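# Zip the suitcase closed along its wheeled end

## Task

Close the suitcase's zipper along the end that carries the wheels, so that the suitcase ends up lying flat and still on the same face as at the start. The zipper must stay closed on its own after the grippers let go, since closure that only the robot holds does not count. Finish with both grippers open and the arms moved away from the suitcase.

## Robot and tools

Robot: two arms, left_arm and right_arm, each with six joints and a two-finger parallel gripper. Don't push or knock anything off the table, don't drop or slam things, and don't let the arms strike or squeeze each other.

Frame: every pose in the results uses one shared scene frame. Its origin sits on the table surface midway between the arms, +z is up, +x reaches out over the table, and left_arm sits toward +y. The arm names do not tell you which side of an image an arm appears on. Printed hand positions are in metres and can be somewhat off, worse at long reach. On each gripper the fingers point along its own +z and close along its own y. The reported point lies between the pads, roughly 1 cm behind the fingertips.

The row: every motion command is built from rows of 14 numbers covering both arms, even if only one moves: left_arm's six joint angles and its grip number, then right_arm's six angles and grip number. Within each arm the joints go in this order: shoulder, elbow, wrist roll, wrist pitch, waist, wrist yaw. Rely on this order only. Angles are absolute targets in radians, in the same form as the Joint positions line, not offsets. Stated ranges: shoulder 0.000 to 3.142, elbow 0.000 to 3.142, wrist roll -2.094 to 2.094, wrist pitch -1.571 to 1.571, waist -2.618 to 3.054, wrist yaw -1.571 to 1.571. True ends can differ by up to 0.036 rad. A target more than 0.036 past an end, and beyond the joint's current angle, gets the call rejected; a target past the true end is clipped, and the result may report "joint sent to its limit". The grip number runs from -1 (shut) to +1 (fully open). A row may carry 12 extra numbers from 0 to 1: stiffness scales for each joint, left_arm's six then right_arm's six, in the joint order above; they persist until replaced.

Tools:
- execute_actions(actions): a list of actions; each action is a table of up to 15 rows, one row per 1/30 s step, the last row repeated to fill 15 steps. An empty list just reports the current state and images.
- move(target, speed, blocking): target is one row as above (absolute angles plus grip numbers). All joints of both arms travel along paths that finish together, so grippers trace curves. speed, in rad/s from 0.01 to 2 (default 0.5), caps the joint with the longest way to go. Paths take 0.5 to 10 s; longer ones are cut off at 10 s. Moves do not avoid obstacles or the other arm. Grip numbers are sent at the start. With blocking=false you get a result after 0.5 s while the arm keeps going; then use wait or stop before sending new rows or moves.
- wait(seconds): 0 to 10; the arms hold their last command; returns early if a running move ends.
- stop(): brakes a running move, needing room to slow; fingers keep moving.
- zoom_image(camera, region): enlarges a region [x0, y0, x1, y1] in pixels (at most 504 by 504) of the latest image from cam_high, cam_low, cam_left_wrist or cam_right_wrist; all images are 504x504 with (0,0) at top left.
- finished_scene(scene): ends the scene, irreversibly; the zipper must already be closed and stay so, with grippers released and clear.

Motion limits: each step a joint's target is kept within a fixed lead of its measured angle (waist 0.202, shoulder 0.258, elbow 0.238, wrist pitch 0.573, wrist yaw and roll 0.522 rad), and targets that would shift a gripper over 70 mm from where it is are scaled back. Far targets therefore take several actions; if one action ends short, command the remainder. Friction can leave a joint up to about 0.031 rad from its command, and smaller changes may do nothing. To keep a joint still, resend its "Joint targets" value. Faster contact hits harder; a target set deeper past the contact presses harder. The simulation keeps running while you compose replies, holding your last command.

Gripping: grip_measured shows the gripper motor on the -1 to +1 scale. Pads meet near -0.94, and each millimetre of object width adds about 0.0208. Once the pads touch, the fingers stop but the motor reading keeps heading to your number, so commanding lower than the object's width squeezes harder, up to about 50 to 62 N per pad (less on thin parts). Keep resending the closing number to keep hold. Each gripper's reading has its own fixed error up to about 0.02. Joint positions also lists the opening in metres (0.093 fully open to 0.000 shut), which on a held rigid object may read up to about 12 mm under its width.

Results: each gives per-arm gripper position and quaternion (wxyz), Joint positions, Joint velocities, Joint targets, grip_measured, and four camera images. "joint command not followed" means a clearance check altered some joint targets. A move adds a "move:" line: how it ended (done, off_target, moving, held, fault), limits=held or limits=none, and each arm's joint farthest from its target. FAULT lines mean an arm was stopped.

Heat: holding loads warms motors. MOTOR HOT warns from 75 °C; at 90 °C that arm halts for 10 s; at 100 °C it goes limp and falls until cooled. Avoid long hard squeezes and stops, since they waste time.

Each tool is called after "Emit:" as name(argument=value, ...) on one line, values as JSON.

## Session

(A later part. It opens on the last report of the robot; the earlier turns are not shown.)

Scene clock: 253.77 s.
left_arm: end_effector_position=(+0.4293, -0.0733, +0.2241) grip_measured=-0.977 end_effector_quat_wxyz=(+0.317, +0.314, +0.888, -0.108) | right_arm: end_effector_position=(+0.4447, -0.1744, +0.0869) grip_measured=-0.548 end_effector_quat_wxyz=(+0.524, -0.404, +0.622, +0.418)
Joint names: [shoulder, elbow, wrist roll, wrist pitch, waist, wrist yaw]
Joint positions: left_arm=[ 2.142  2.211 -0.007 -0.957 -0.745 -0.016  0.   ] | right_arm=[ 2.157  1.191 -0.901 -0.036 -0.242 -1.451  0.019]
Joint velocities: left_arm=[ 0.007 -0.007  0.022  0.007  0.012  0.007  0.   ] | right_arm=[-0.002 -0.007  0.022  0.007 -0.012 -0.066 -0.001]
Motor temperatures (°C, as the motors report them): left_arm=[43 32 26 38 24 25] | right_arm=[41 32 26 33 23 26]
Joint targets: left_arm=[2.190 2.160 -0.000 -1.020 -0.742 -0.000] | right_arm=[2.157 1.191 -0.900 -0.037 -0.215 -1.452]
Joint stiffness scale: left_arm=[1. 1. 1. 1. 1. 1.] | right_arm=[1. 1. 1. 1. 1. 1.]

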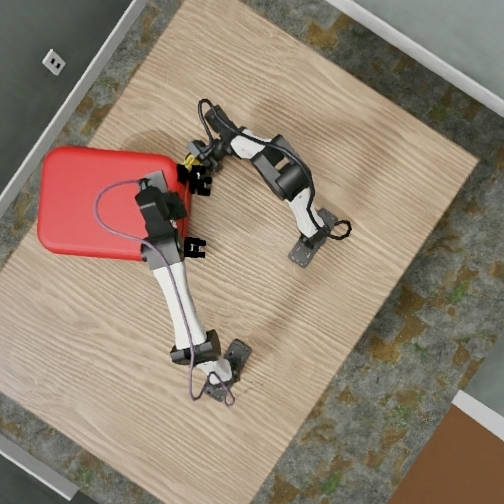

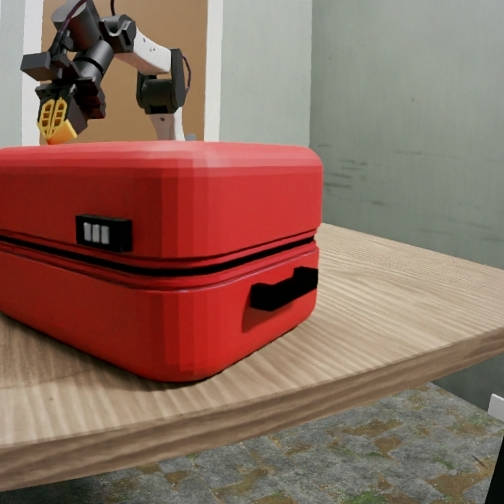

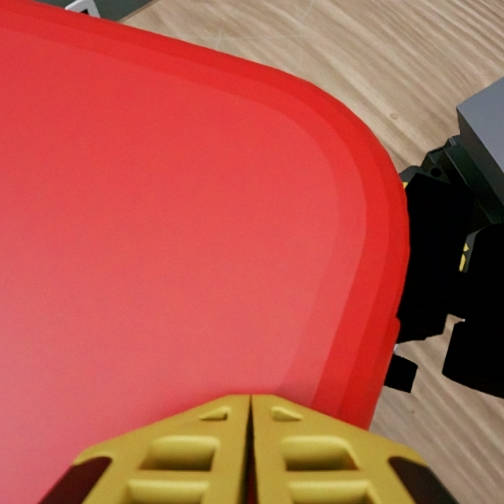

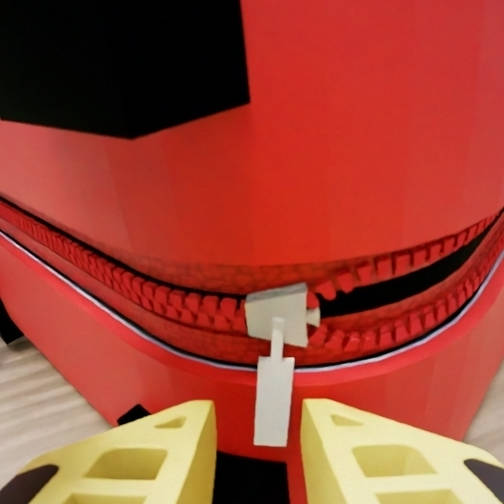

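Emit:
execute_actions(actions=[[[2.19,2.16,0,-1.02,-0.742,0,-1,2.157,1.191,-0.90,-0.037,-0.22,-1.452,-0.72]],[[2.19,2.16,0,-1.02,-0.742,0,-1,2.157,1.191,-0.90,-0.037,-0.22,-1.452,-0.83]]])

Emit:
zoom_image(camera="cam_right_wrist", region=[170,270,350,500])

Scene clock: 254.90 s.
left_arm: end_effector_position=(+0.4293, -0.0733, +0.2241) grip_measured=-0.977 end_effector_quat_wxyz=(+0.317, +0.314, +0.888, -0.108) | right_arm: end_effector_position=(+0.4456, -0.1748, +0.0861) grip_measured=-0.826 end_effector_quat_wxyz=(+0.525, -0.405, +0.624, +0.414)
Joint names: [shoulder, elbow, wrist roll, wrist pitch, waist, wrist yaw]
Joint positions: left_arm=[ 2.142  2.211 -0.007 -0.957 -0.745 -0.016  0.   ] | right_arm=[ 2.157  1.191 -0.901 -0.032 -0.242 -1.444  0.006]
Joint velocities: left_arm=[-0.012  0.002 -0.007 -0.007  0.007  0.051  0.   ] | right_arm=[ 0.002  0.012 -0.081 -0.051  0.002  0.007  0.   ]
Motor temperatures (°C, as the motors report them): left_arm=[43 32 26 38 24 25] | right_arm=[41 32 26 33 23 26]
Joint targets: left_arm=[2.190 2.160 -0.000 -1.020 -0.742 0.000] | right_arm=[2.157 1.191 -0.900 -0.037 -0.220 -1.452]
Joint stiffness scale: left_arm=[1. 1. 1. 1. 1. 1.] | right_arm=[1. 1. 1. 1. 1. 1.]

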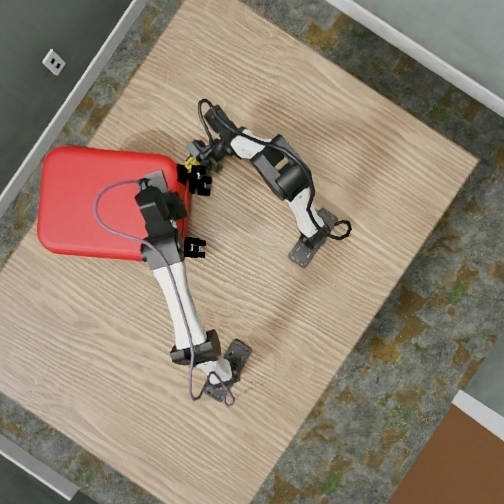

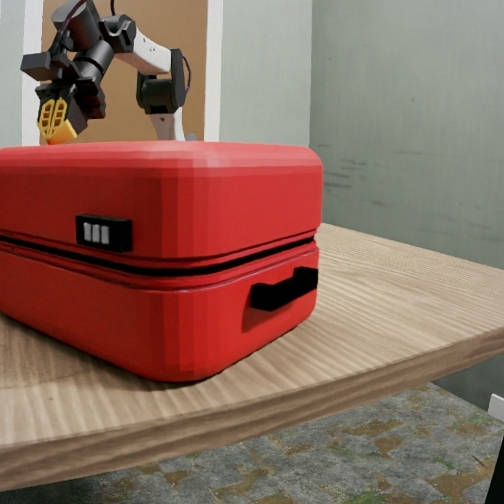

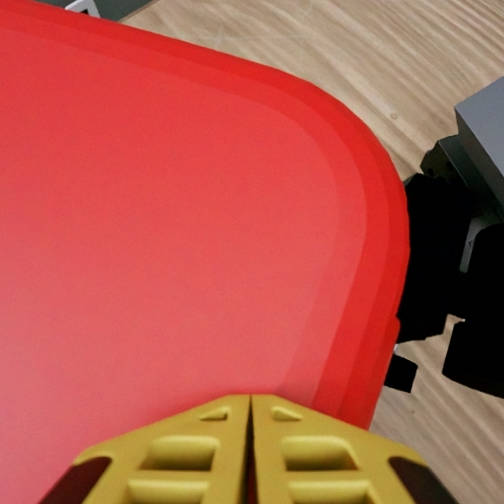

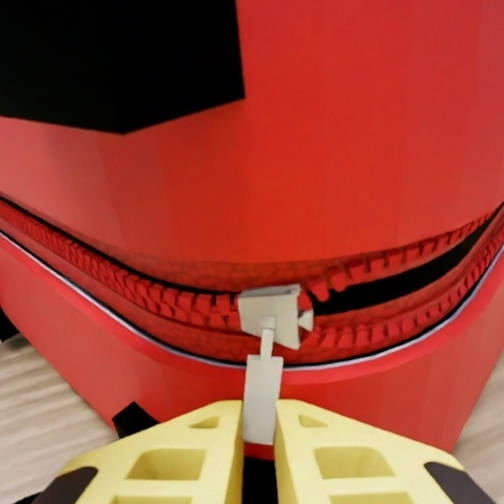

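Region (170, 270, 350, 500) of cam_right_wrist's 504x504 image, scaled by 2.191, with more detail than that image has; it fills the left 394 columns of this view, and the rest is white.

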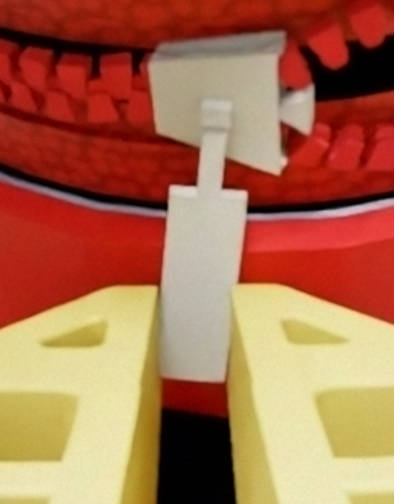

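Emit:
execute_actions(actions=[[[2.19,2.16,0,-1.02,-0.742,0,-1,2.135,1.205,-0.90,-0.05,-0.262,-1.445,-0.86]]])

Emit:
zoom_image(camera="cam_right_wrist", region=[170,270,350,500])

Scene clock: 255.70 s.
left_arm: end_effector_position=(+0.4293, -0.0733, +0.2241) grip_measured=-0.977 end_effector_quat_wxyz=(+0.317, +0.314, +0.888, -0.108) | right_arm: end_effector_position=(+0.4454, -0.1783, +0.0865) grip_measured=-0.854 end_effector_quat_wxyz=(+0.524, -0.400, +0.627, +0.414)
Joint names: [shoulder, elbow, wrist roll, wrist pitch, waist, wrist yaw]
Joint positions: left_arm=[ 2.142  2.211 -0.007 -0.957 -0.745 -0.016  0.   ] | right_arm=[ 2.154  1.191 -0.901 -0.042 -0.25  -1.444  0.004]
Joint velocities: left_arm=[ 0.012  0.002 -0.051 -0.022 -0.012  0.066  0.   ] | right_arm=[-0.012 -0.002  0.081  0.007 -0.002 -0.007 -0.   ]
Motor temperatures (°C, as the motors report them): left_arm=[43 32 26 38 24 25] | right_arm=[42 32 26 33 23 26]
Joint targets: left_arm=[2.190 2.160 -0.000 -1.020 -0.742 -0.000] | right_arm=[2.135 1.205 -0.900 -0.050 -0.262 -1.445]
Joint stiffness scale: left_arm=[1. 1. 1. 1. 1. 1.] | right_arm=[1. 1. 1. 1. 1. 1.]

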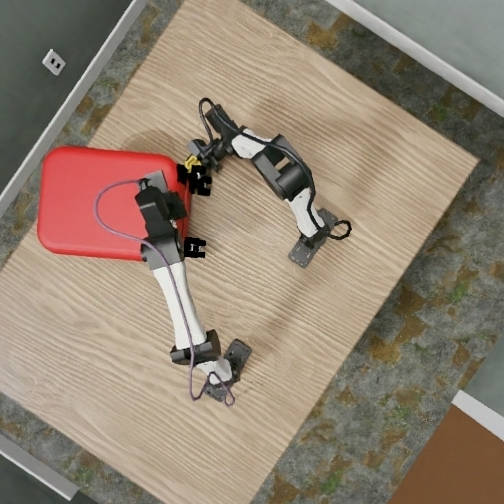

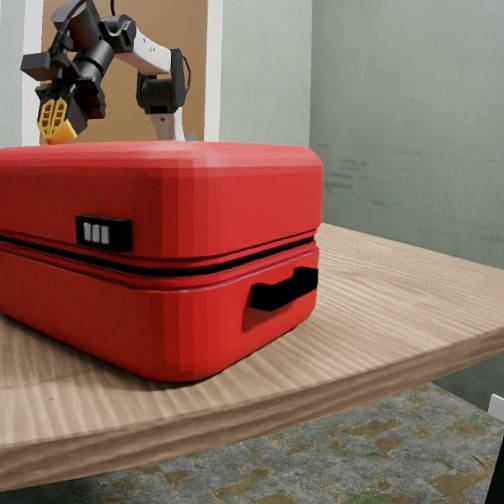

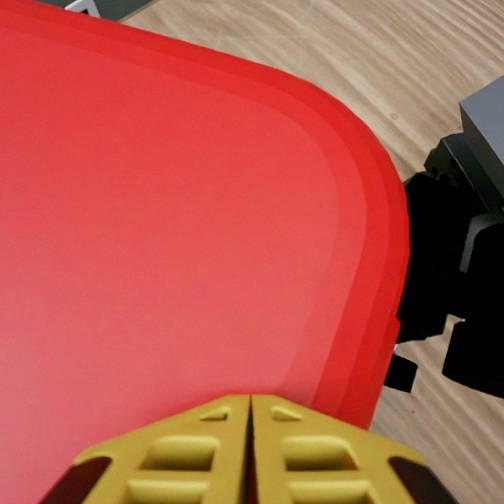

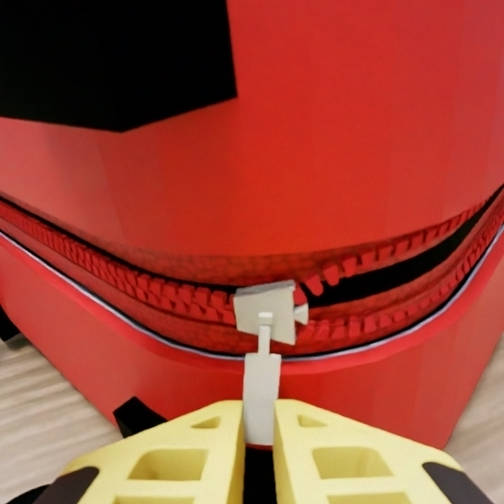

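Region (170, 270, 350, 500) of cam_right_wrist's 504x504 image, scaled by 2.191, with more detail than that image has; it fills the left 394 columns of this view, and the rest is white.

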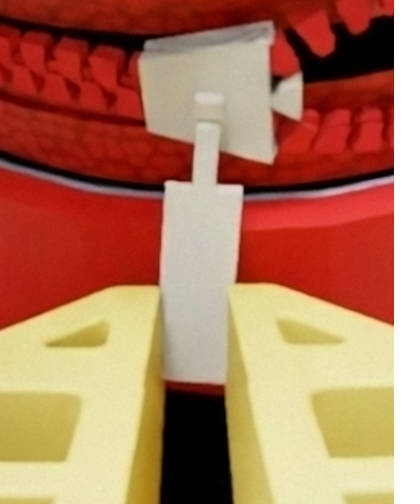

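Emit:
execute_actions(actions=[[[2.19,2.16,0,-1.02,-0.742,0,-1,2.13,1.225,-0.95,-0.075,-0.272,-1.445,-0.87]],[[2.19,2.16,0,-1.02,-0.742,0,-1,2.13,1.24,-1.0,-0.09,-0.283,-1.445,-0.87]]])

Scene clock: 257.17 s.
left_arm: end_effector_position=(+0.4301, -0.0739, +0.2242) grip_measured=-0.977 end_effector_quat_wxyz=(+0.319, +0.314, +0.888, -0.108) | right_arm: end_effector_position=(+0.4477, -0.1841, +0.0883) grip_measured=-0.864 end_effector_quat_wxyz=(+0.537, -0.418, +0.619, +0.392)
Joint names: [shoulder, elbow, wrist roll, wrist pitch, waist, wrist yaw]
Joint positions: left_arm=[ 2.142  2.209 -0.007 -0.951 -0.745 -0.016  0.   ] | right_arm=[ 2.154  1.214 -0.995 -0.095 -0.262 -1.437  0.004]
Joint velocities: left_arm=[-0.002 -0.002  0.007 -0.051 -0.002  0.051  0.   ] | right_arm=[ 0.007 -0.002 -0.095  0.022  0.002  0.037 -0.001]
Motor temperatures (°C, as the motors report them): left_arm=[43 32 26 37 24 25] | right_arm=[42 32 26 33 23 26]
Joint targets: left_arm=[2.190 2.160 0.000 -1.020 -0.742 -0.000] | right_arm=[2.130 1.240 -1.000 -0.090 -0.283 -1.445]
Joint stiffness scale: left_arm=[1. 1. 1. 1. 1. 1.] | right_arm=[1. 1. 1. 1. 1. 1.]

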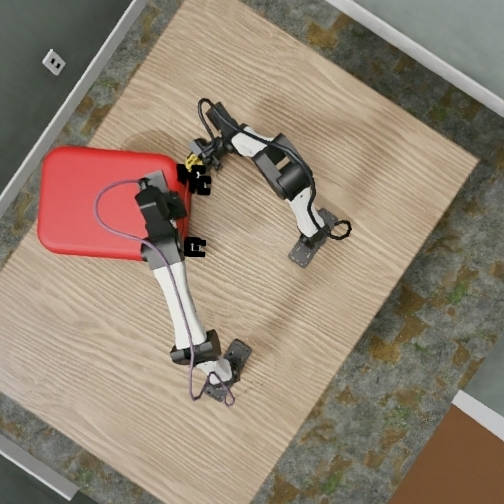

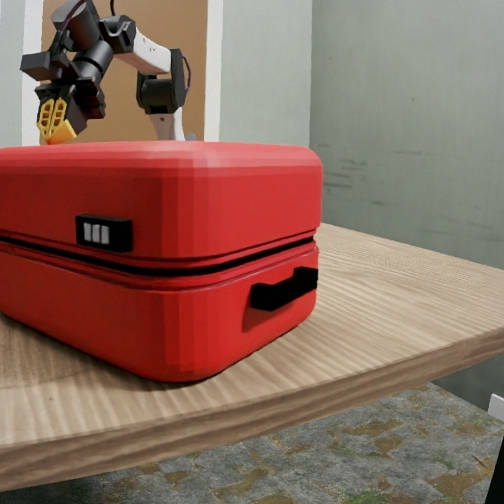

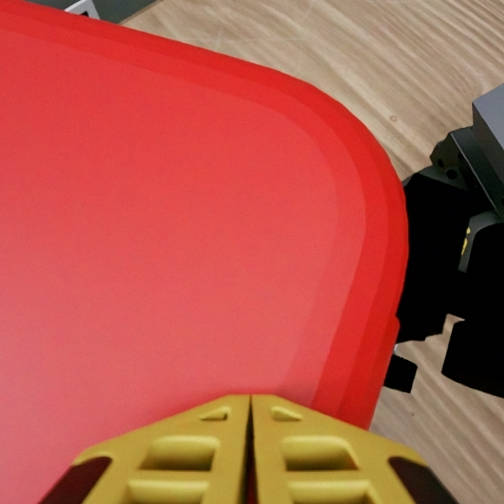

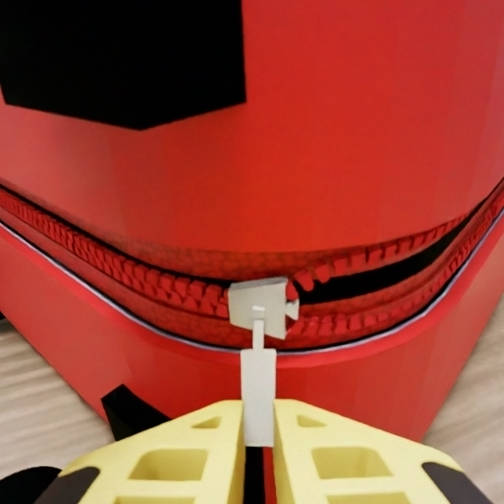

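Emit:
execute_actions(actions=[[[2.19,2.16,0,-1.02,-0.742,0,-1,2.115,1.245,-1.0,-0.115,-0.265,-1.44,-0.87]]])

Scene clock: 257.80 s.
left_arm: end_effector_position=(+0.4301, -0.0739, +0.2242) grip_measured=-0.977 end_effector_quat_wxyz=(+0.319, +0.314, +0.888, -0.108) | right_arm: end_effector_position=(+0.4474, -0.1844, +0.0891) grip_measured=-0.864 end_effector_quat_wxyz=(+0.532, -0.415, +0.627, +0.391)
Joint names: [shoulder, elbow, wrist roll, wrist pitch, waist, wrist yaw]
Joint positions: left_arm=[ 2.142  2.209 -0.007 -0.951 -0.745 -0.016  0.   ] | right_arm=[ 2.144  1.216 -0.997 -0.123 -0.262 -1.422  0.004]
Joint velocities: left_arm=[ 0.002 -0.012 -0.007 -0.022  0.022 -0.051  0.   ] | right_arm=[ 0.017  0.007 -0.037 -0.007 -0.002  0.022 -0.001]
Motor temperatures (°C, as the motors report them): left_arm=[43 32 26 37 24 25] | right_arm=[42 32 26 33 23 26]
Joint targets: left_arm=[2.190 2.160 -0.000 -1.020 -0.742 0.000] | right_arm=[2.115 1.245 -1.000 -0.115 -0.265 -1.440]
Joint stiffness scale: left_arm=[1. 1. 1. 1. 1. 1.] | right_arm=[1. 1. 1. 1. 1. 1.]

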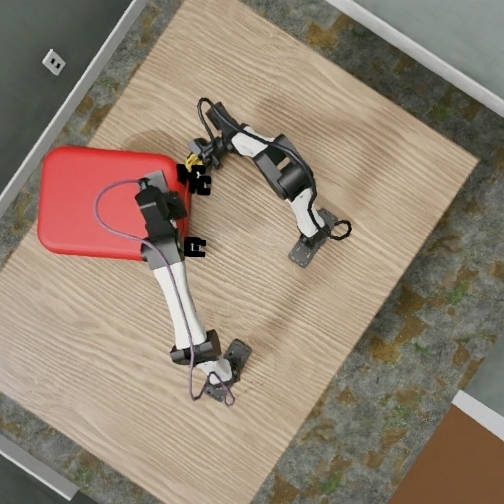

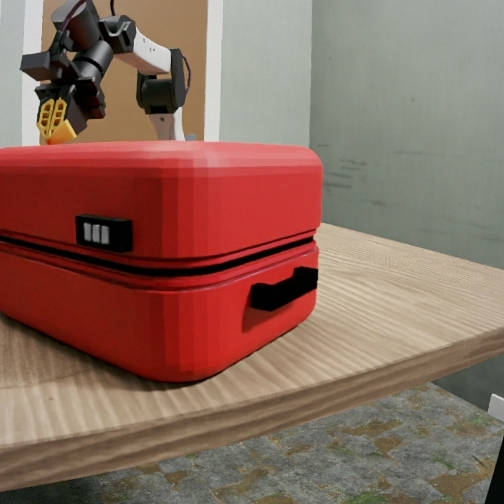

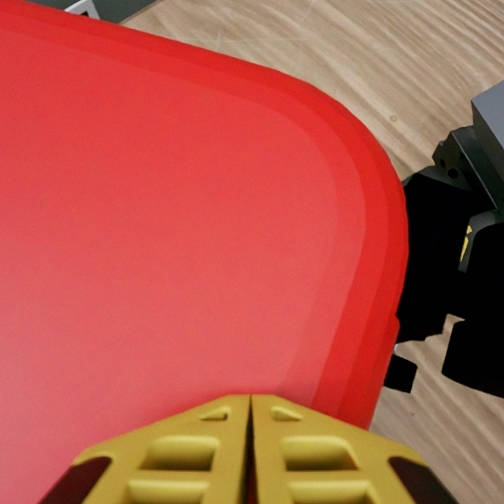

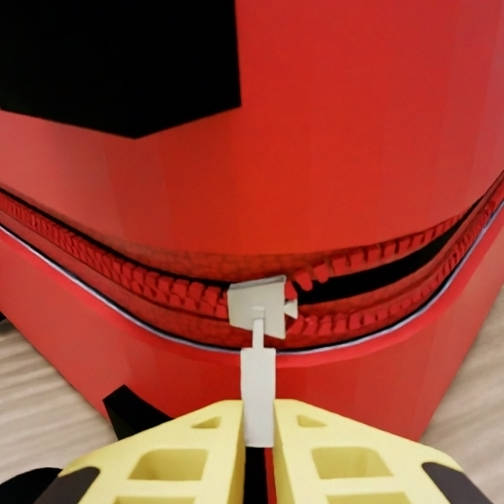

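Emit:
execute_actions(actions=[[[2.19,2.16,0,-1.02,-0.742,0,-1,2.175,1.27,-0.98,-0.10,-0.272,-1.39,-0.9]],[[2.19,2.16,0,-1.02,-0.742,0,-1,2.195,1.305,-0.97,-0.10,-0.285,-1.36,-0.9]]])

Scene clock: 259.17 s.
left_arm: end_effector_position=(+0.4338, -0.0777, +0.2255) grip_measured=-0.977 end_effector_quat_wxyz=(+0.329, +0.313, +0.884, -0.113) | right_arm: end_effector_position=(+0.4610, -0.1884, +0.0878) grip_measured=-0.891 end_effector_quat_wxyz=(+0.533, -0.417, +0.628, +0.384)
Joint names: [shoulder, elbow, wrist roll, wrist pitch, waist, wrist yaw]
Joint positions: left_arm=[ 2.142  2.199 -0.007 -0.916 -0.745 -0.013  0.   ] | right_arm=[ 2.181  1.275 -0.987 -0.126 -0.262 -1.411  0.002]
Joint velocities: left_arm=[-0.017 -0.002 -0.022  0.037  0.002 -0.037  0.   ] | right_arm=[-0.012  0.007  0.022  0.095 -0.002  0.037 -0.001]
Motor temperatures (°C, as the motors report them): left_arm=[43 32 26 37 24 25] | right_arm=[43 32 26 33 23 25]
Joint targets: left_arm=[2.190 2.160 0.000 -1.020 -0.742 0.000] | right_arm=[2.195 1.305 -0.970 -0.100 -0.285 -1.360]
Joint stiffness scale: left_arm=[1. 1. 1. 1. 1. 1.] | right_arm=[1. 1. 1. 1. 1. 1.]

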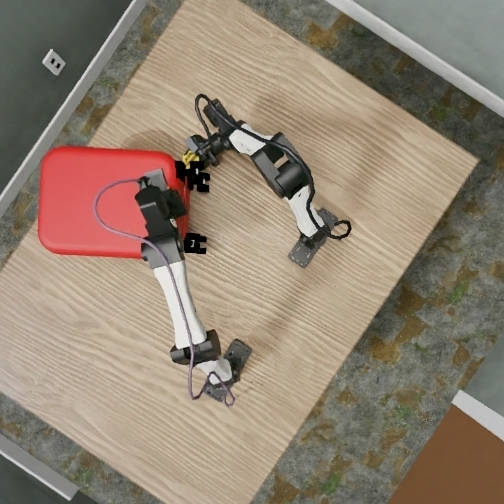

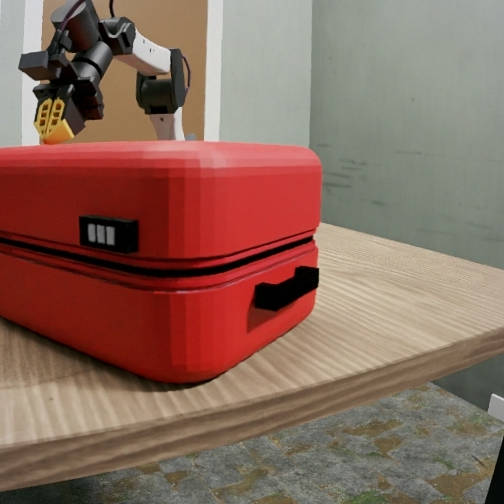

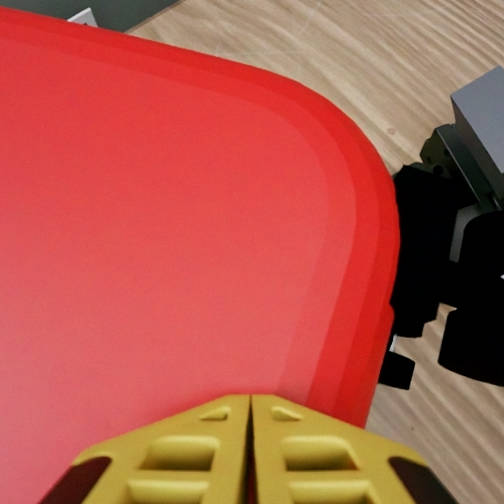

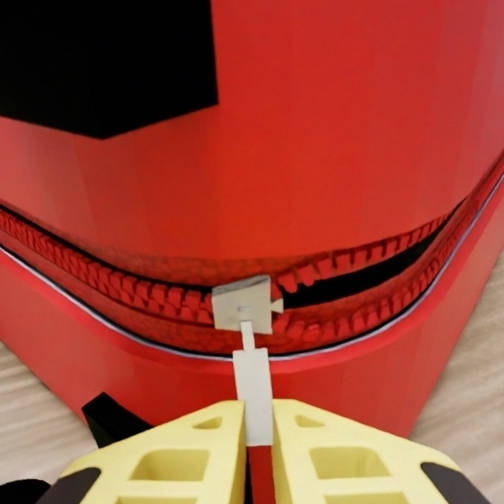

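Emit:
execute_actions(actions=[[[2.24,2.12,0,-1.15,-0.75,0.02,-1,2.181,1.275,-0.985,-0.126,-0.262,-1.41,-0.9]],[[2.295,2.075,0,-1.33,-0.775,0.06,-1,2.181,1.275,-0.985,-0.126,-0.262,-1.41,-0.9]],[[2.295,2.075,0,-1.33,-0.775,0.06,-1,2.21,1.33,-0.96,-0.11,-0.275,-1.35,-0.9]]])

Scene clock: 261.67 s.
left_arm: end_effector_position=(+0.4346, -0.0788, +0.2244) grip_measured=-0.977 end_effector_quat_wxyz=(+0.330, +0.313, +0.883, -0.115) | right_arm: end_effector_position=(+0.4642, -0.1889, +0.0874) grip_measured=-0.891 end_effector_quat_wxyz=(+0.530, -0.414, +0.630, +0.389)
Joint names: [shoulder, elbow, wrist roll, wrist pitch, waist, wrist yaw]
Joint positions: left_arm=[ 2.145  2.196 -0.007 -0.909 -0.745 -0.012  0.   ] | right_arm=[ 2.194  1.296 -0.98  -0.139 -0.261 -1.413  0.002]
Joint velocities: left_arm=[-0.017 -0.002 -0.022 -0.066  0.002 -0.095  0.   ] | right_arm=[ 0.012  0.002 -0.007 -0.007  0.007  0.066 -0.001]
Motor temperatures (°C, as the motors report them): left_arm=[43 32 26 37 24 25] | right_arm=[43 33 26 33 23 25]
Joint targets: left_arm=[2.210 2.143 -0.004 -1.093 -0.758 0.020] | right_arm=[2.210 1.330 -0.960 -0.110 -0.275 -1.350]
Joint stiffness scale: left_arm=[1. 1. 1. 1. 1. 1.] | right_arm=[1. 1. 1. 1. 1. 1.]

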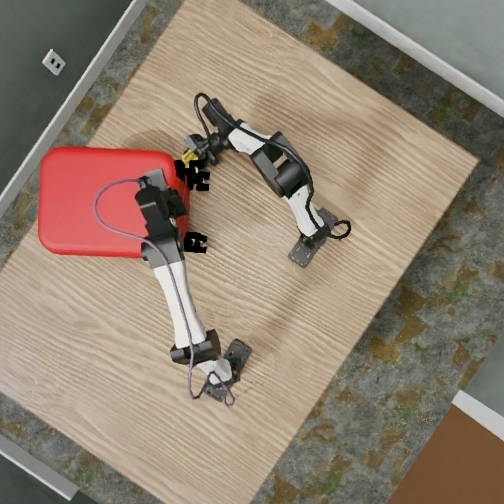

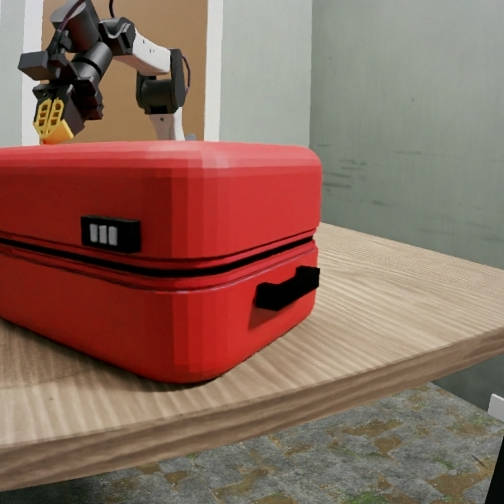

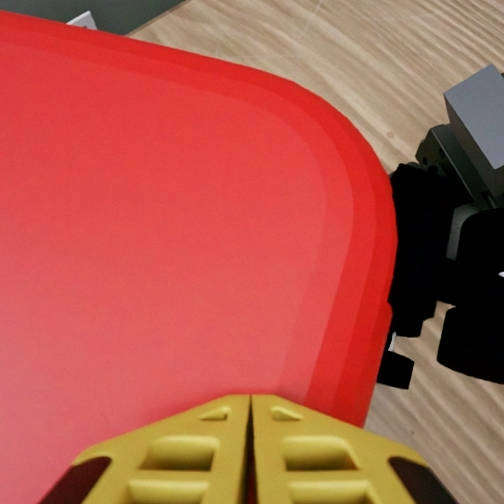

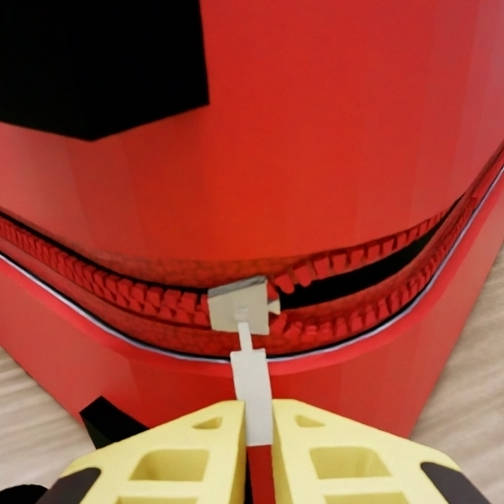

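Emit:
execute_actions(actions=[[[2.10,2.2,0,-0.95,-0.745,0,-1,2.194,1.296,-0.98,-0.139,-0.261,-1.413,-0.9]],[[1.95,2.1,-0.3,-1.1,-0.78,-0.1,-0.3,2.194,1.296,-0.98,-0.139,-0.261,-1.413,-0.9]],[[1.85,1.98,-0.8,-1.3,-0.85,-0.3,0.5,2.194,1.296,-0.98,-0.139,-0.261,-1.413,-0.9]],[[1.85,1.93,-1.37,-1.45,-0.95,-0.55,0.75,2.194,1.296,-0.98,-0.139,-0.261,-1.413,-0.9]],[[1.85,1.93,-1.37,-1.50,-0.98,-0.56,0.75,2.194,1.296,-0.98,-0.139,-0.261,-1.413,-0.9]]])

Scene clock: 265.13 s.
left_arm: end_effector_position=(+0.2957, +0.0376, +0.2302) grip_measured=+0.748 end_effector_quat_wxyz=(+0.279, -0.233, +0.931, +0.040) | right_arm: end_effector_position=(+0.4632, -0.1882, +0.0878) grip_measured=-0.891 end_effector_quat_wxyz=(+0.530, -0.412, +0.629, +0.392)
Joint names: [shoulder, elbow, wrist roll, wrist pitch, waist, wrist yaw]
Joint positions: left_arm=[ 1.865  1.941 -1.361 -1.482 -0.97  -0.549  0.081] | right_arm=[ 2.194  1.296 -0.981 -0.146 -0.26  -1.418  0.002]
Joint velocities: left_arm=[-0.007 -0.012  0.007 -0.007  0.002 -0.051  0.   ] | right_arm=[-0.012 -0.012 -0.066 -0.037 -0.002 -0.051  0.   ]
Motor temperatures (°C, as the motors report them): left_arm=[43 32 26 37 24 25] | right_arm=[43 33 26 33 23 25]
Joint targets: left_arm=[1.850 1.930 -1.370 -1.500 -0.980 -0.560] | right_arm=[2.194 1.296 -0.980 -0.139 -0.261 -1.413]
Joint stiffness scale: left_arm=[1. 1. 1. 1. 1. 1.] | right_arm=[1. 1. 1. 1. 1. 1.]

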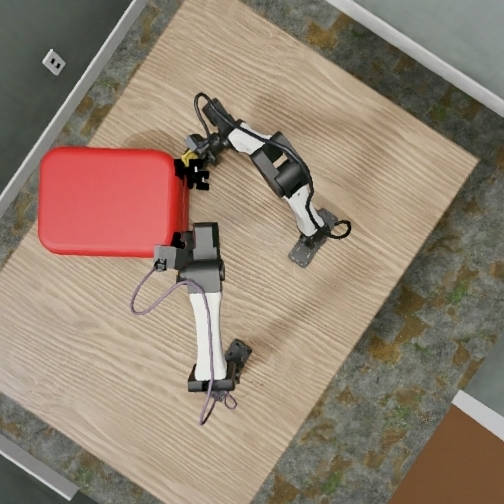

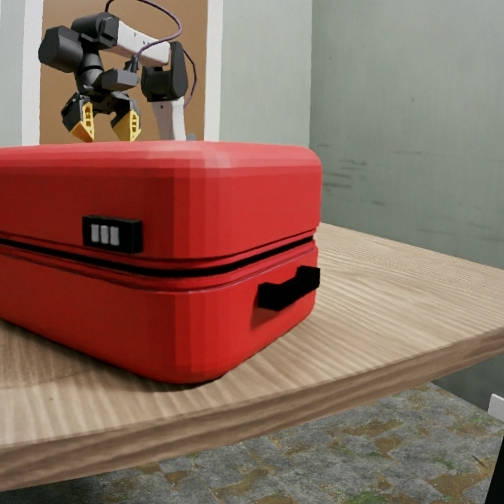

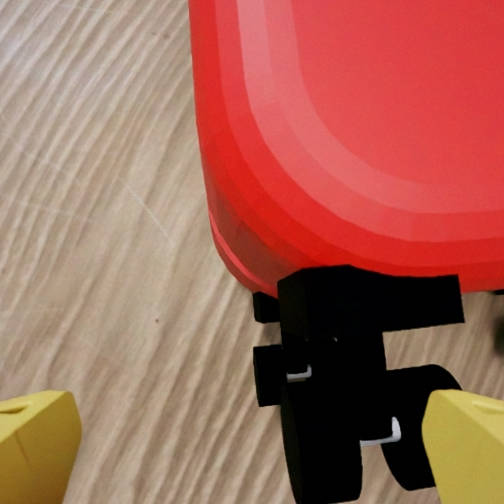

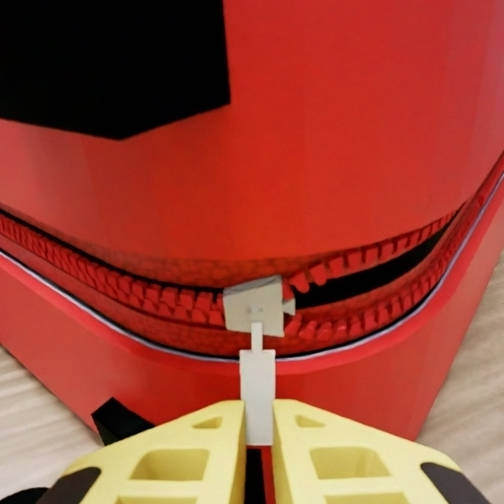

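Emit:
execute_actions(actions=[[[1.90,2.0,-1.36,-1.44,-0.94,-0.56,0.9,2.194,1.296,-0.98,-0.139,-0.261,-1.413,-0.9]],[[1.985,2.035,-1.362,-1.38,-0.918,-0.565,0.9,2.194,1.296,-0.98,-0.139,-0.261,-1.413,-0.9]],[[2.03,2.035,-1.362,-1.38,-0.918,-0.565,0.9,2.194,1.296,-0.98,-0.139,-0.261,-1.413,-0.9]]])

Scene clock: 267.70 s.
left_arm: end_effector_position=(+0.3359, +0.0177, +0.2038) grip_measured=+0.898 end_effector_quat_wxyz=(+0.288, -0.256, +0.922, +0.039) | right_arm: end_effector_position=(+0.4632, -0.1882, +0.0878) grip_measured=-0.891 end_effector_quat_wxyz=(+0.530, -0.412, +0.629, +0.392)
Joint names: [shoulder, elbow, wrist roll, wrist pitch, waist, wrist yaw]
Joint positions: left_arm=[ 2.008  2.024 -1.362 -1.397 -0.927 -0.561  0.088] | right_arm=[ 2.194  1.296 -0.981 -0.146 -0.26  -1.418  0.002]
Joint velocities: left_arm=[ 0.032  0.012  0.081  0.051  0.007 -0.007  0.   ] | right_arm=[ 0.002  0.017 -0.007 -0.022 -0.002  0.066 -0.   ]
Motor temperatures (°C, as the motors report them): left_arm=[43 32 26 37 24 25] | right_arm=[44 33 26 33 23 25]
Joint targets: left_arm=[2.030 2.035 -1.362 -1.380 -0.918 -0.565] | right_arm=[2.194 1.296 -0.980 -0.139 -0.261 -1.413]
Joint stiffness scale: left_arm=[1. 1. 1. 1. 1. 1.] | right_arm=[1. 1. 1. 1. 1. 1.]

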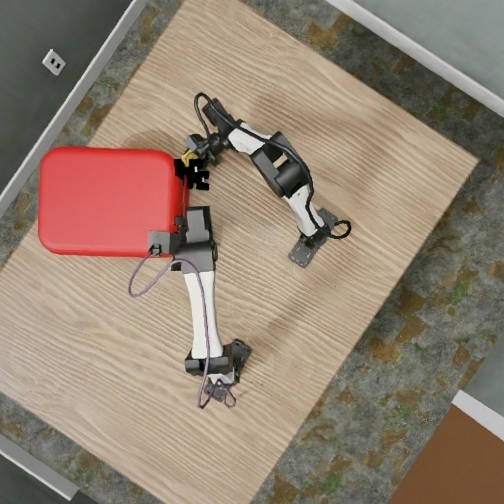

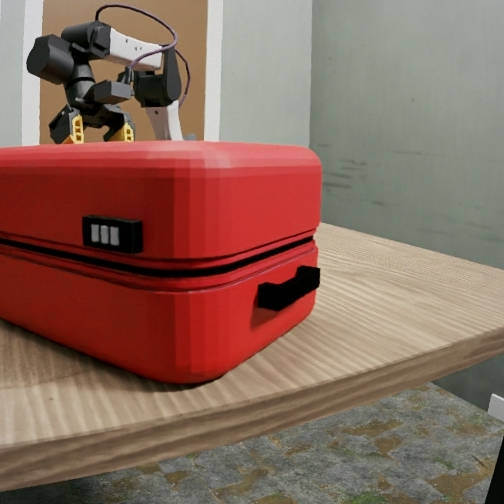

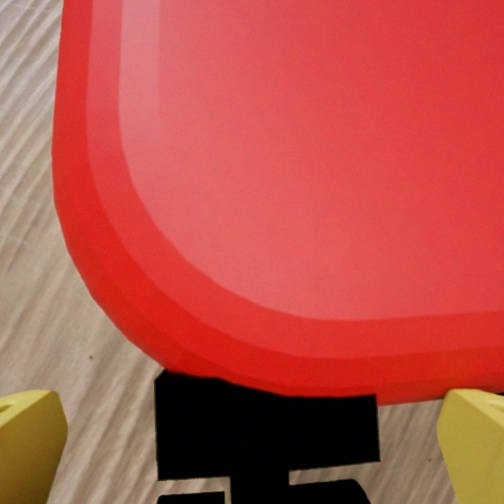

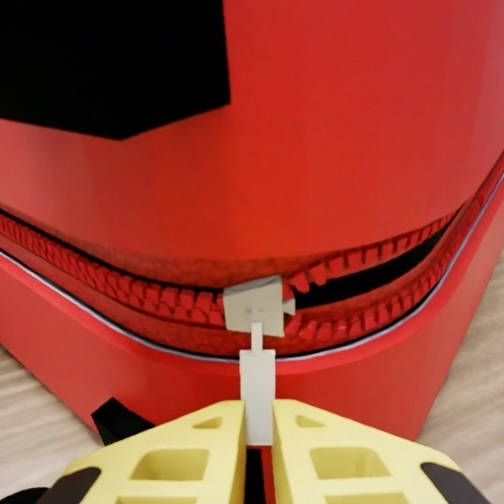

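Emit:
execute_actions(actions=[[[2.06,2.03,-1.362,-1.39,-0.955,-0.565,0.9,2.194,1.296,-0.98,-0.139,-0.261,-1.413,-0.9]],[[2.118,2.024,-1.362,-1.39,-0.955,-0.565,0.9,2.194,1.296,-0.98,-0.139,-0.261,-1.413,-0.9]]])

Scene clock: 268.93 s.
left_arm: end_effector_position=(+0.3353, +0.0054, +0.1627) grip_measured=+0.898 end_effector_quat_wxyz=(+0.269, -0.234, +0.931, +0.081) | right_arm: end_effector_position=(+0.4632, -0.1882, +0.0878) grip_measured=-0.891 end_effector_quat_wxyz=(+0.530, -0.412, +0.629, +0.392)
Joint names: [shoulder, elbow, wrist roll, wrist pitch, waist, wrist yaw]
Joint positions: left_arm=[ 2.111  2.024 -1.362 -1.396 -0.947 -0.563  0.088] | right_arm=[ 2.194  1.296 -0.981 -0.146 -0.26  -1.418  0.002]
Joint velocities: left_arm=[-0.007 -0.002  0.037 -0.051  0.002  0.066 -0.   ] | right_arm=[-0.017  0.002 -0.022 -0.007  0.002 -0.037 -0.   ]
Motor temperatures (°C, as the motors report them): left_arm=[43 32 26 37 24 25] | right_arm=[44 33 26 33 23 25]
Joint targets: left_arm=[2.118 2.024 -1.362 -1.390 -0.955 -0.565] | right_arm=[2.194 1.296 -0.980 -0.139 -0.261 -1.413]
Joint stiffness scale: left_arm=[1. 1. 1. 1. 1. 1.] | right_arm=[1. 1. 1. 1. 1. 1.]

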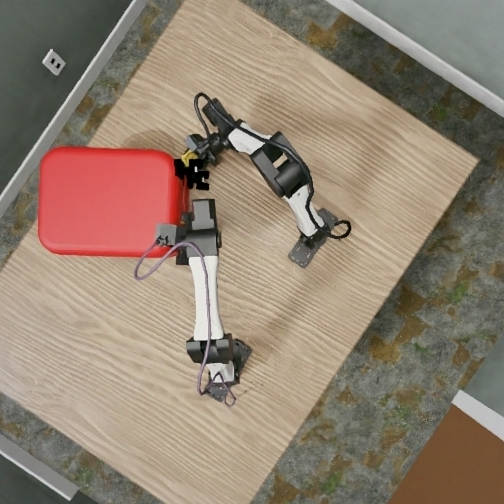

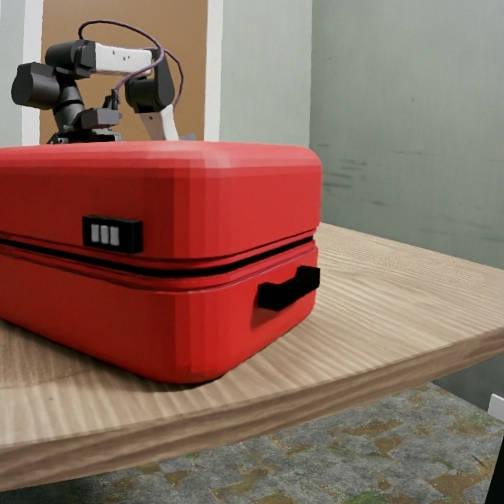

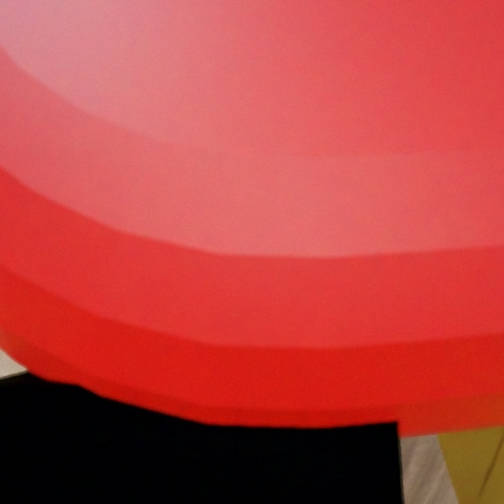

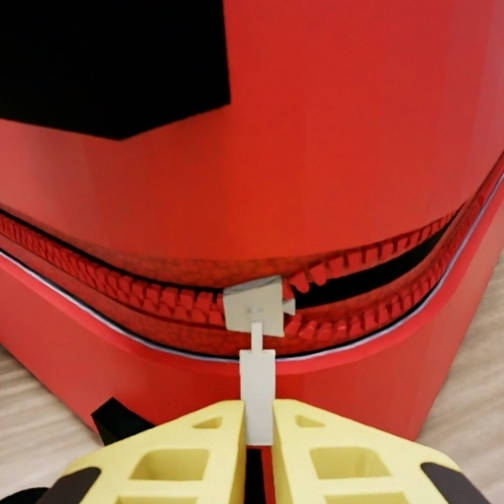

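Emit:
execute_actions(actions=[[[2.02,1.916,-1.362,-1.338,-0.95,-0.563,0.9,2.194,1.296,-0.98,-0.139,-0.261,-1.413,-0.9]],[[2.02,1.916,-1.362,-1.338,-0.95,-0.563,0.5,2.194,1.296,-0.98,-0.139,-0.261,-1.413,-0.9]]])

Scene clock: 270.40 s.
left_arm: end_effector_position=(+0.3282, +0.0143, +0.1690) grip_measured=+0.502 end_effector_quat_wxyz=(+0.274, -0.237, +0.929, +0.070) | right_arm: end_effector_position=(+0.4632, -0.1882, +0.0878) grip_measured=-0.891 end_effector_quat_wxyz=(+0.530, -0.412, +0.629, +0.392)
Joint names: [shoulder, elbow, wrist roll, wrist pitch, waist, wrist yaw]
Joint positions: left_arm=[ 2.036  1.933 -1.362 -1.355 -0.947 -0.563  0.069] | right_arm=[ 2.194  1.296 -0.981 -0.146 -0.26  -1.418  0.002]
Joint velocities: left_arm=[ 0.002 -0.007 -0.095  0.007  0.002 -0.022 -0.001] | right_arm=[-0.007 -0.002  0.022 -0.081  0.002  0.007 -0.   ]
Motor temperatures (°C, as the motors report them): left_arm=[44 32 26 36 24 25] | right_arm=[44 33 26 33 23 25]
Joint targets: left_arm=[2.020 1.916 -1.362 -1.338 -0.950 -0.563] | right_arm=[2.194 1.296 -0.980 -0.139 -0.261 -1.413]
Joint stiffness scale: left_arm=[1. 1. 1. 1. 1. 1.] | right_arm=[1. 1. 1. 1. 1. 1.]

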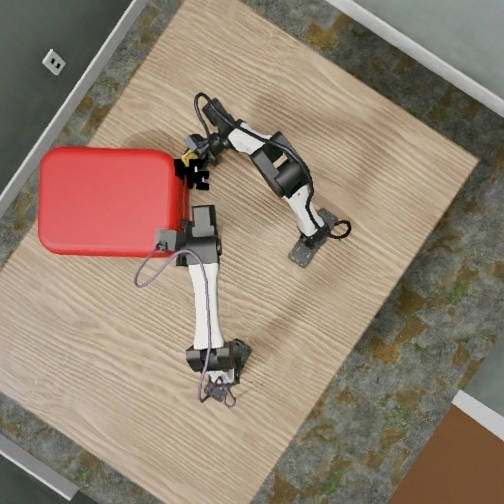

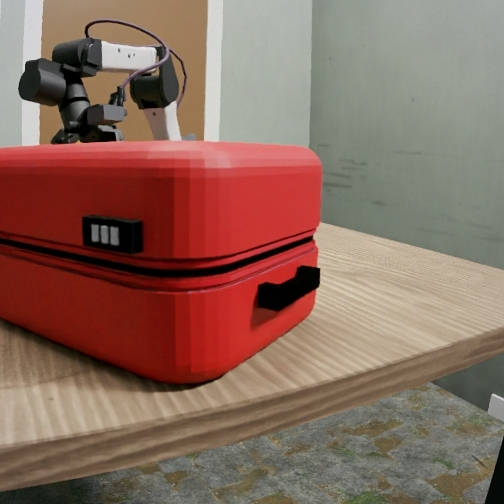

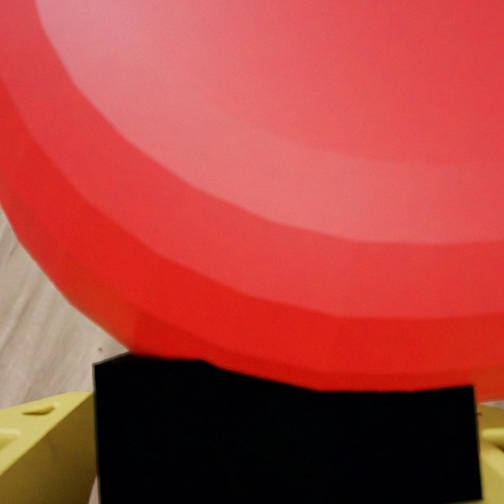

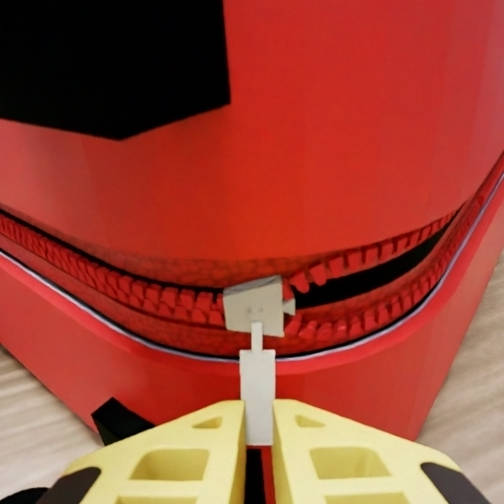

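Emit:
execute_actions(actions=[[[2.036,1.933,-1.35,-1.315,-0.945,-0.563,0.4,2.194,1.296,-0.98,-0.139,-0.261,-1.413,-0.9]],[[2.036,1.933,-1.35,-1.315,-0.945,-0.563,0.15,2.194,1.296,-0.98,-0.139,-0.261,-1.413,-0.9]],[[2.036,1.933,-1.35,-1.315,-0.945,-0.563,-0.2,2.194,1.296,-0.98,-0.139,-0.261,-1.413,-0.9]]])

Scene clock: 274.10 s.
left_arm: end_effector_position=(+0.3325, +0.0095, +0.1699) grip_measured=-0.030 end_effector_quat_wxyz=(+0.280, -0.241, +0.928, +0.057) | right_arm: end_effector_position=(+0.4632, -0.1881, +0.0877) grip_measured=-0.891 end_effector_quat_wxyz=(+0.529, -0.412, +0.629, +0.392)
Joint names: [shoulder, elbow, wrist roll, wrist pitch, waist, wrist yaw]
Joint positions: left_arm=[ 2.036  1.933 -1.361 -1.325 -0.946 -0.564  0.044] | right_arm=[ 2.194  1.296 -0.981 -0.147 -0.26  -1.418  0.002]
Joint velocities: left_arm=[-0.017 -0.012 -0.081 -0.037  0.022 -0.022 -0.001] | right_arm=[-0.012 -0.007 -0.007  0.066 -0.007 -0.066  0.   ]
Motor temperatures (°C, as the motors report them): left_arm=[44 32 26 36 24 25] | right_arm=[45 33 26 33 23 25]
Joint targets: left_arm=[2.036 1.933 -1.350 -1.315 -0.945 -0.563] | right_arm=[2.194 1.296 -0.980 -0.139 -0.261 -1.413]
Joint stiffness scale: left_arm=[1. 1. 1. 1. 1. 1.] | right_arm=[1. 1. 1. 1. 1. 1.]

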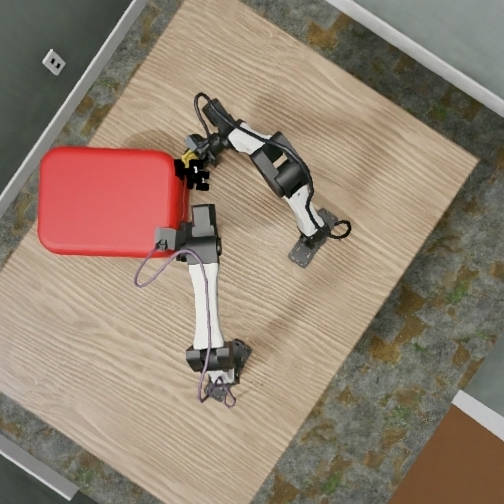

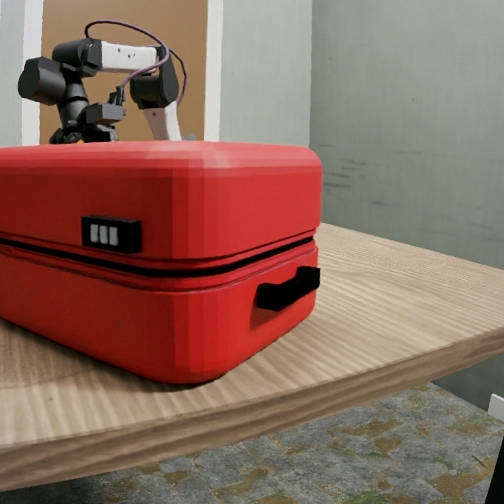

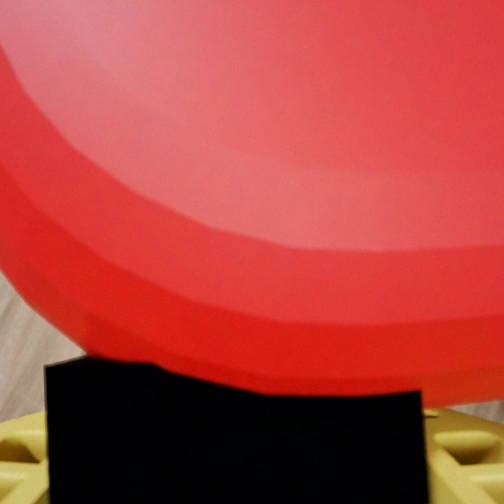

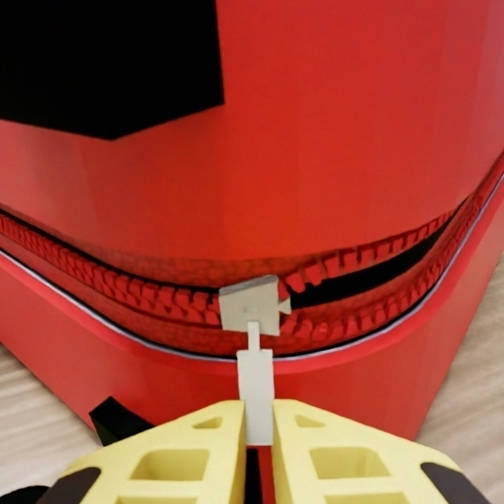

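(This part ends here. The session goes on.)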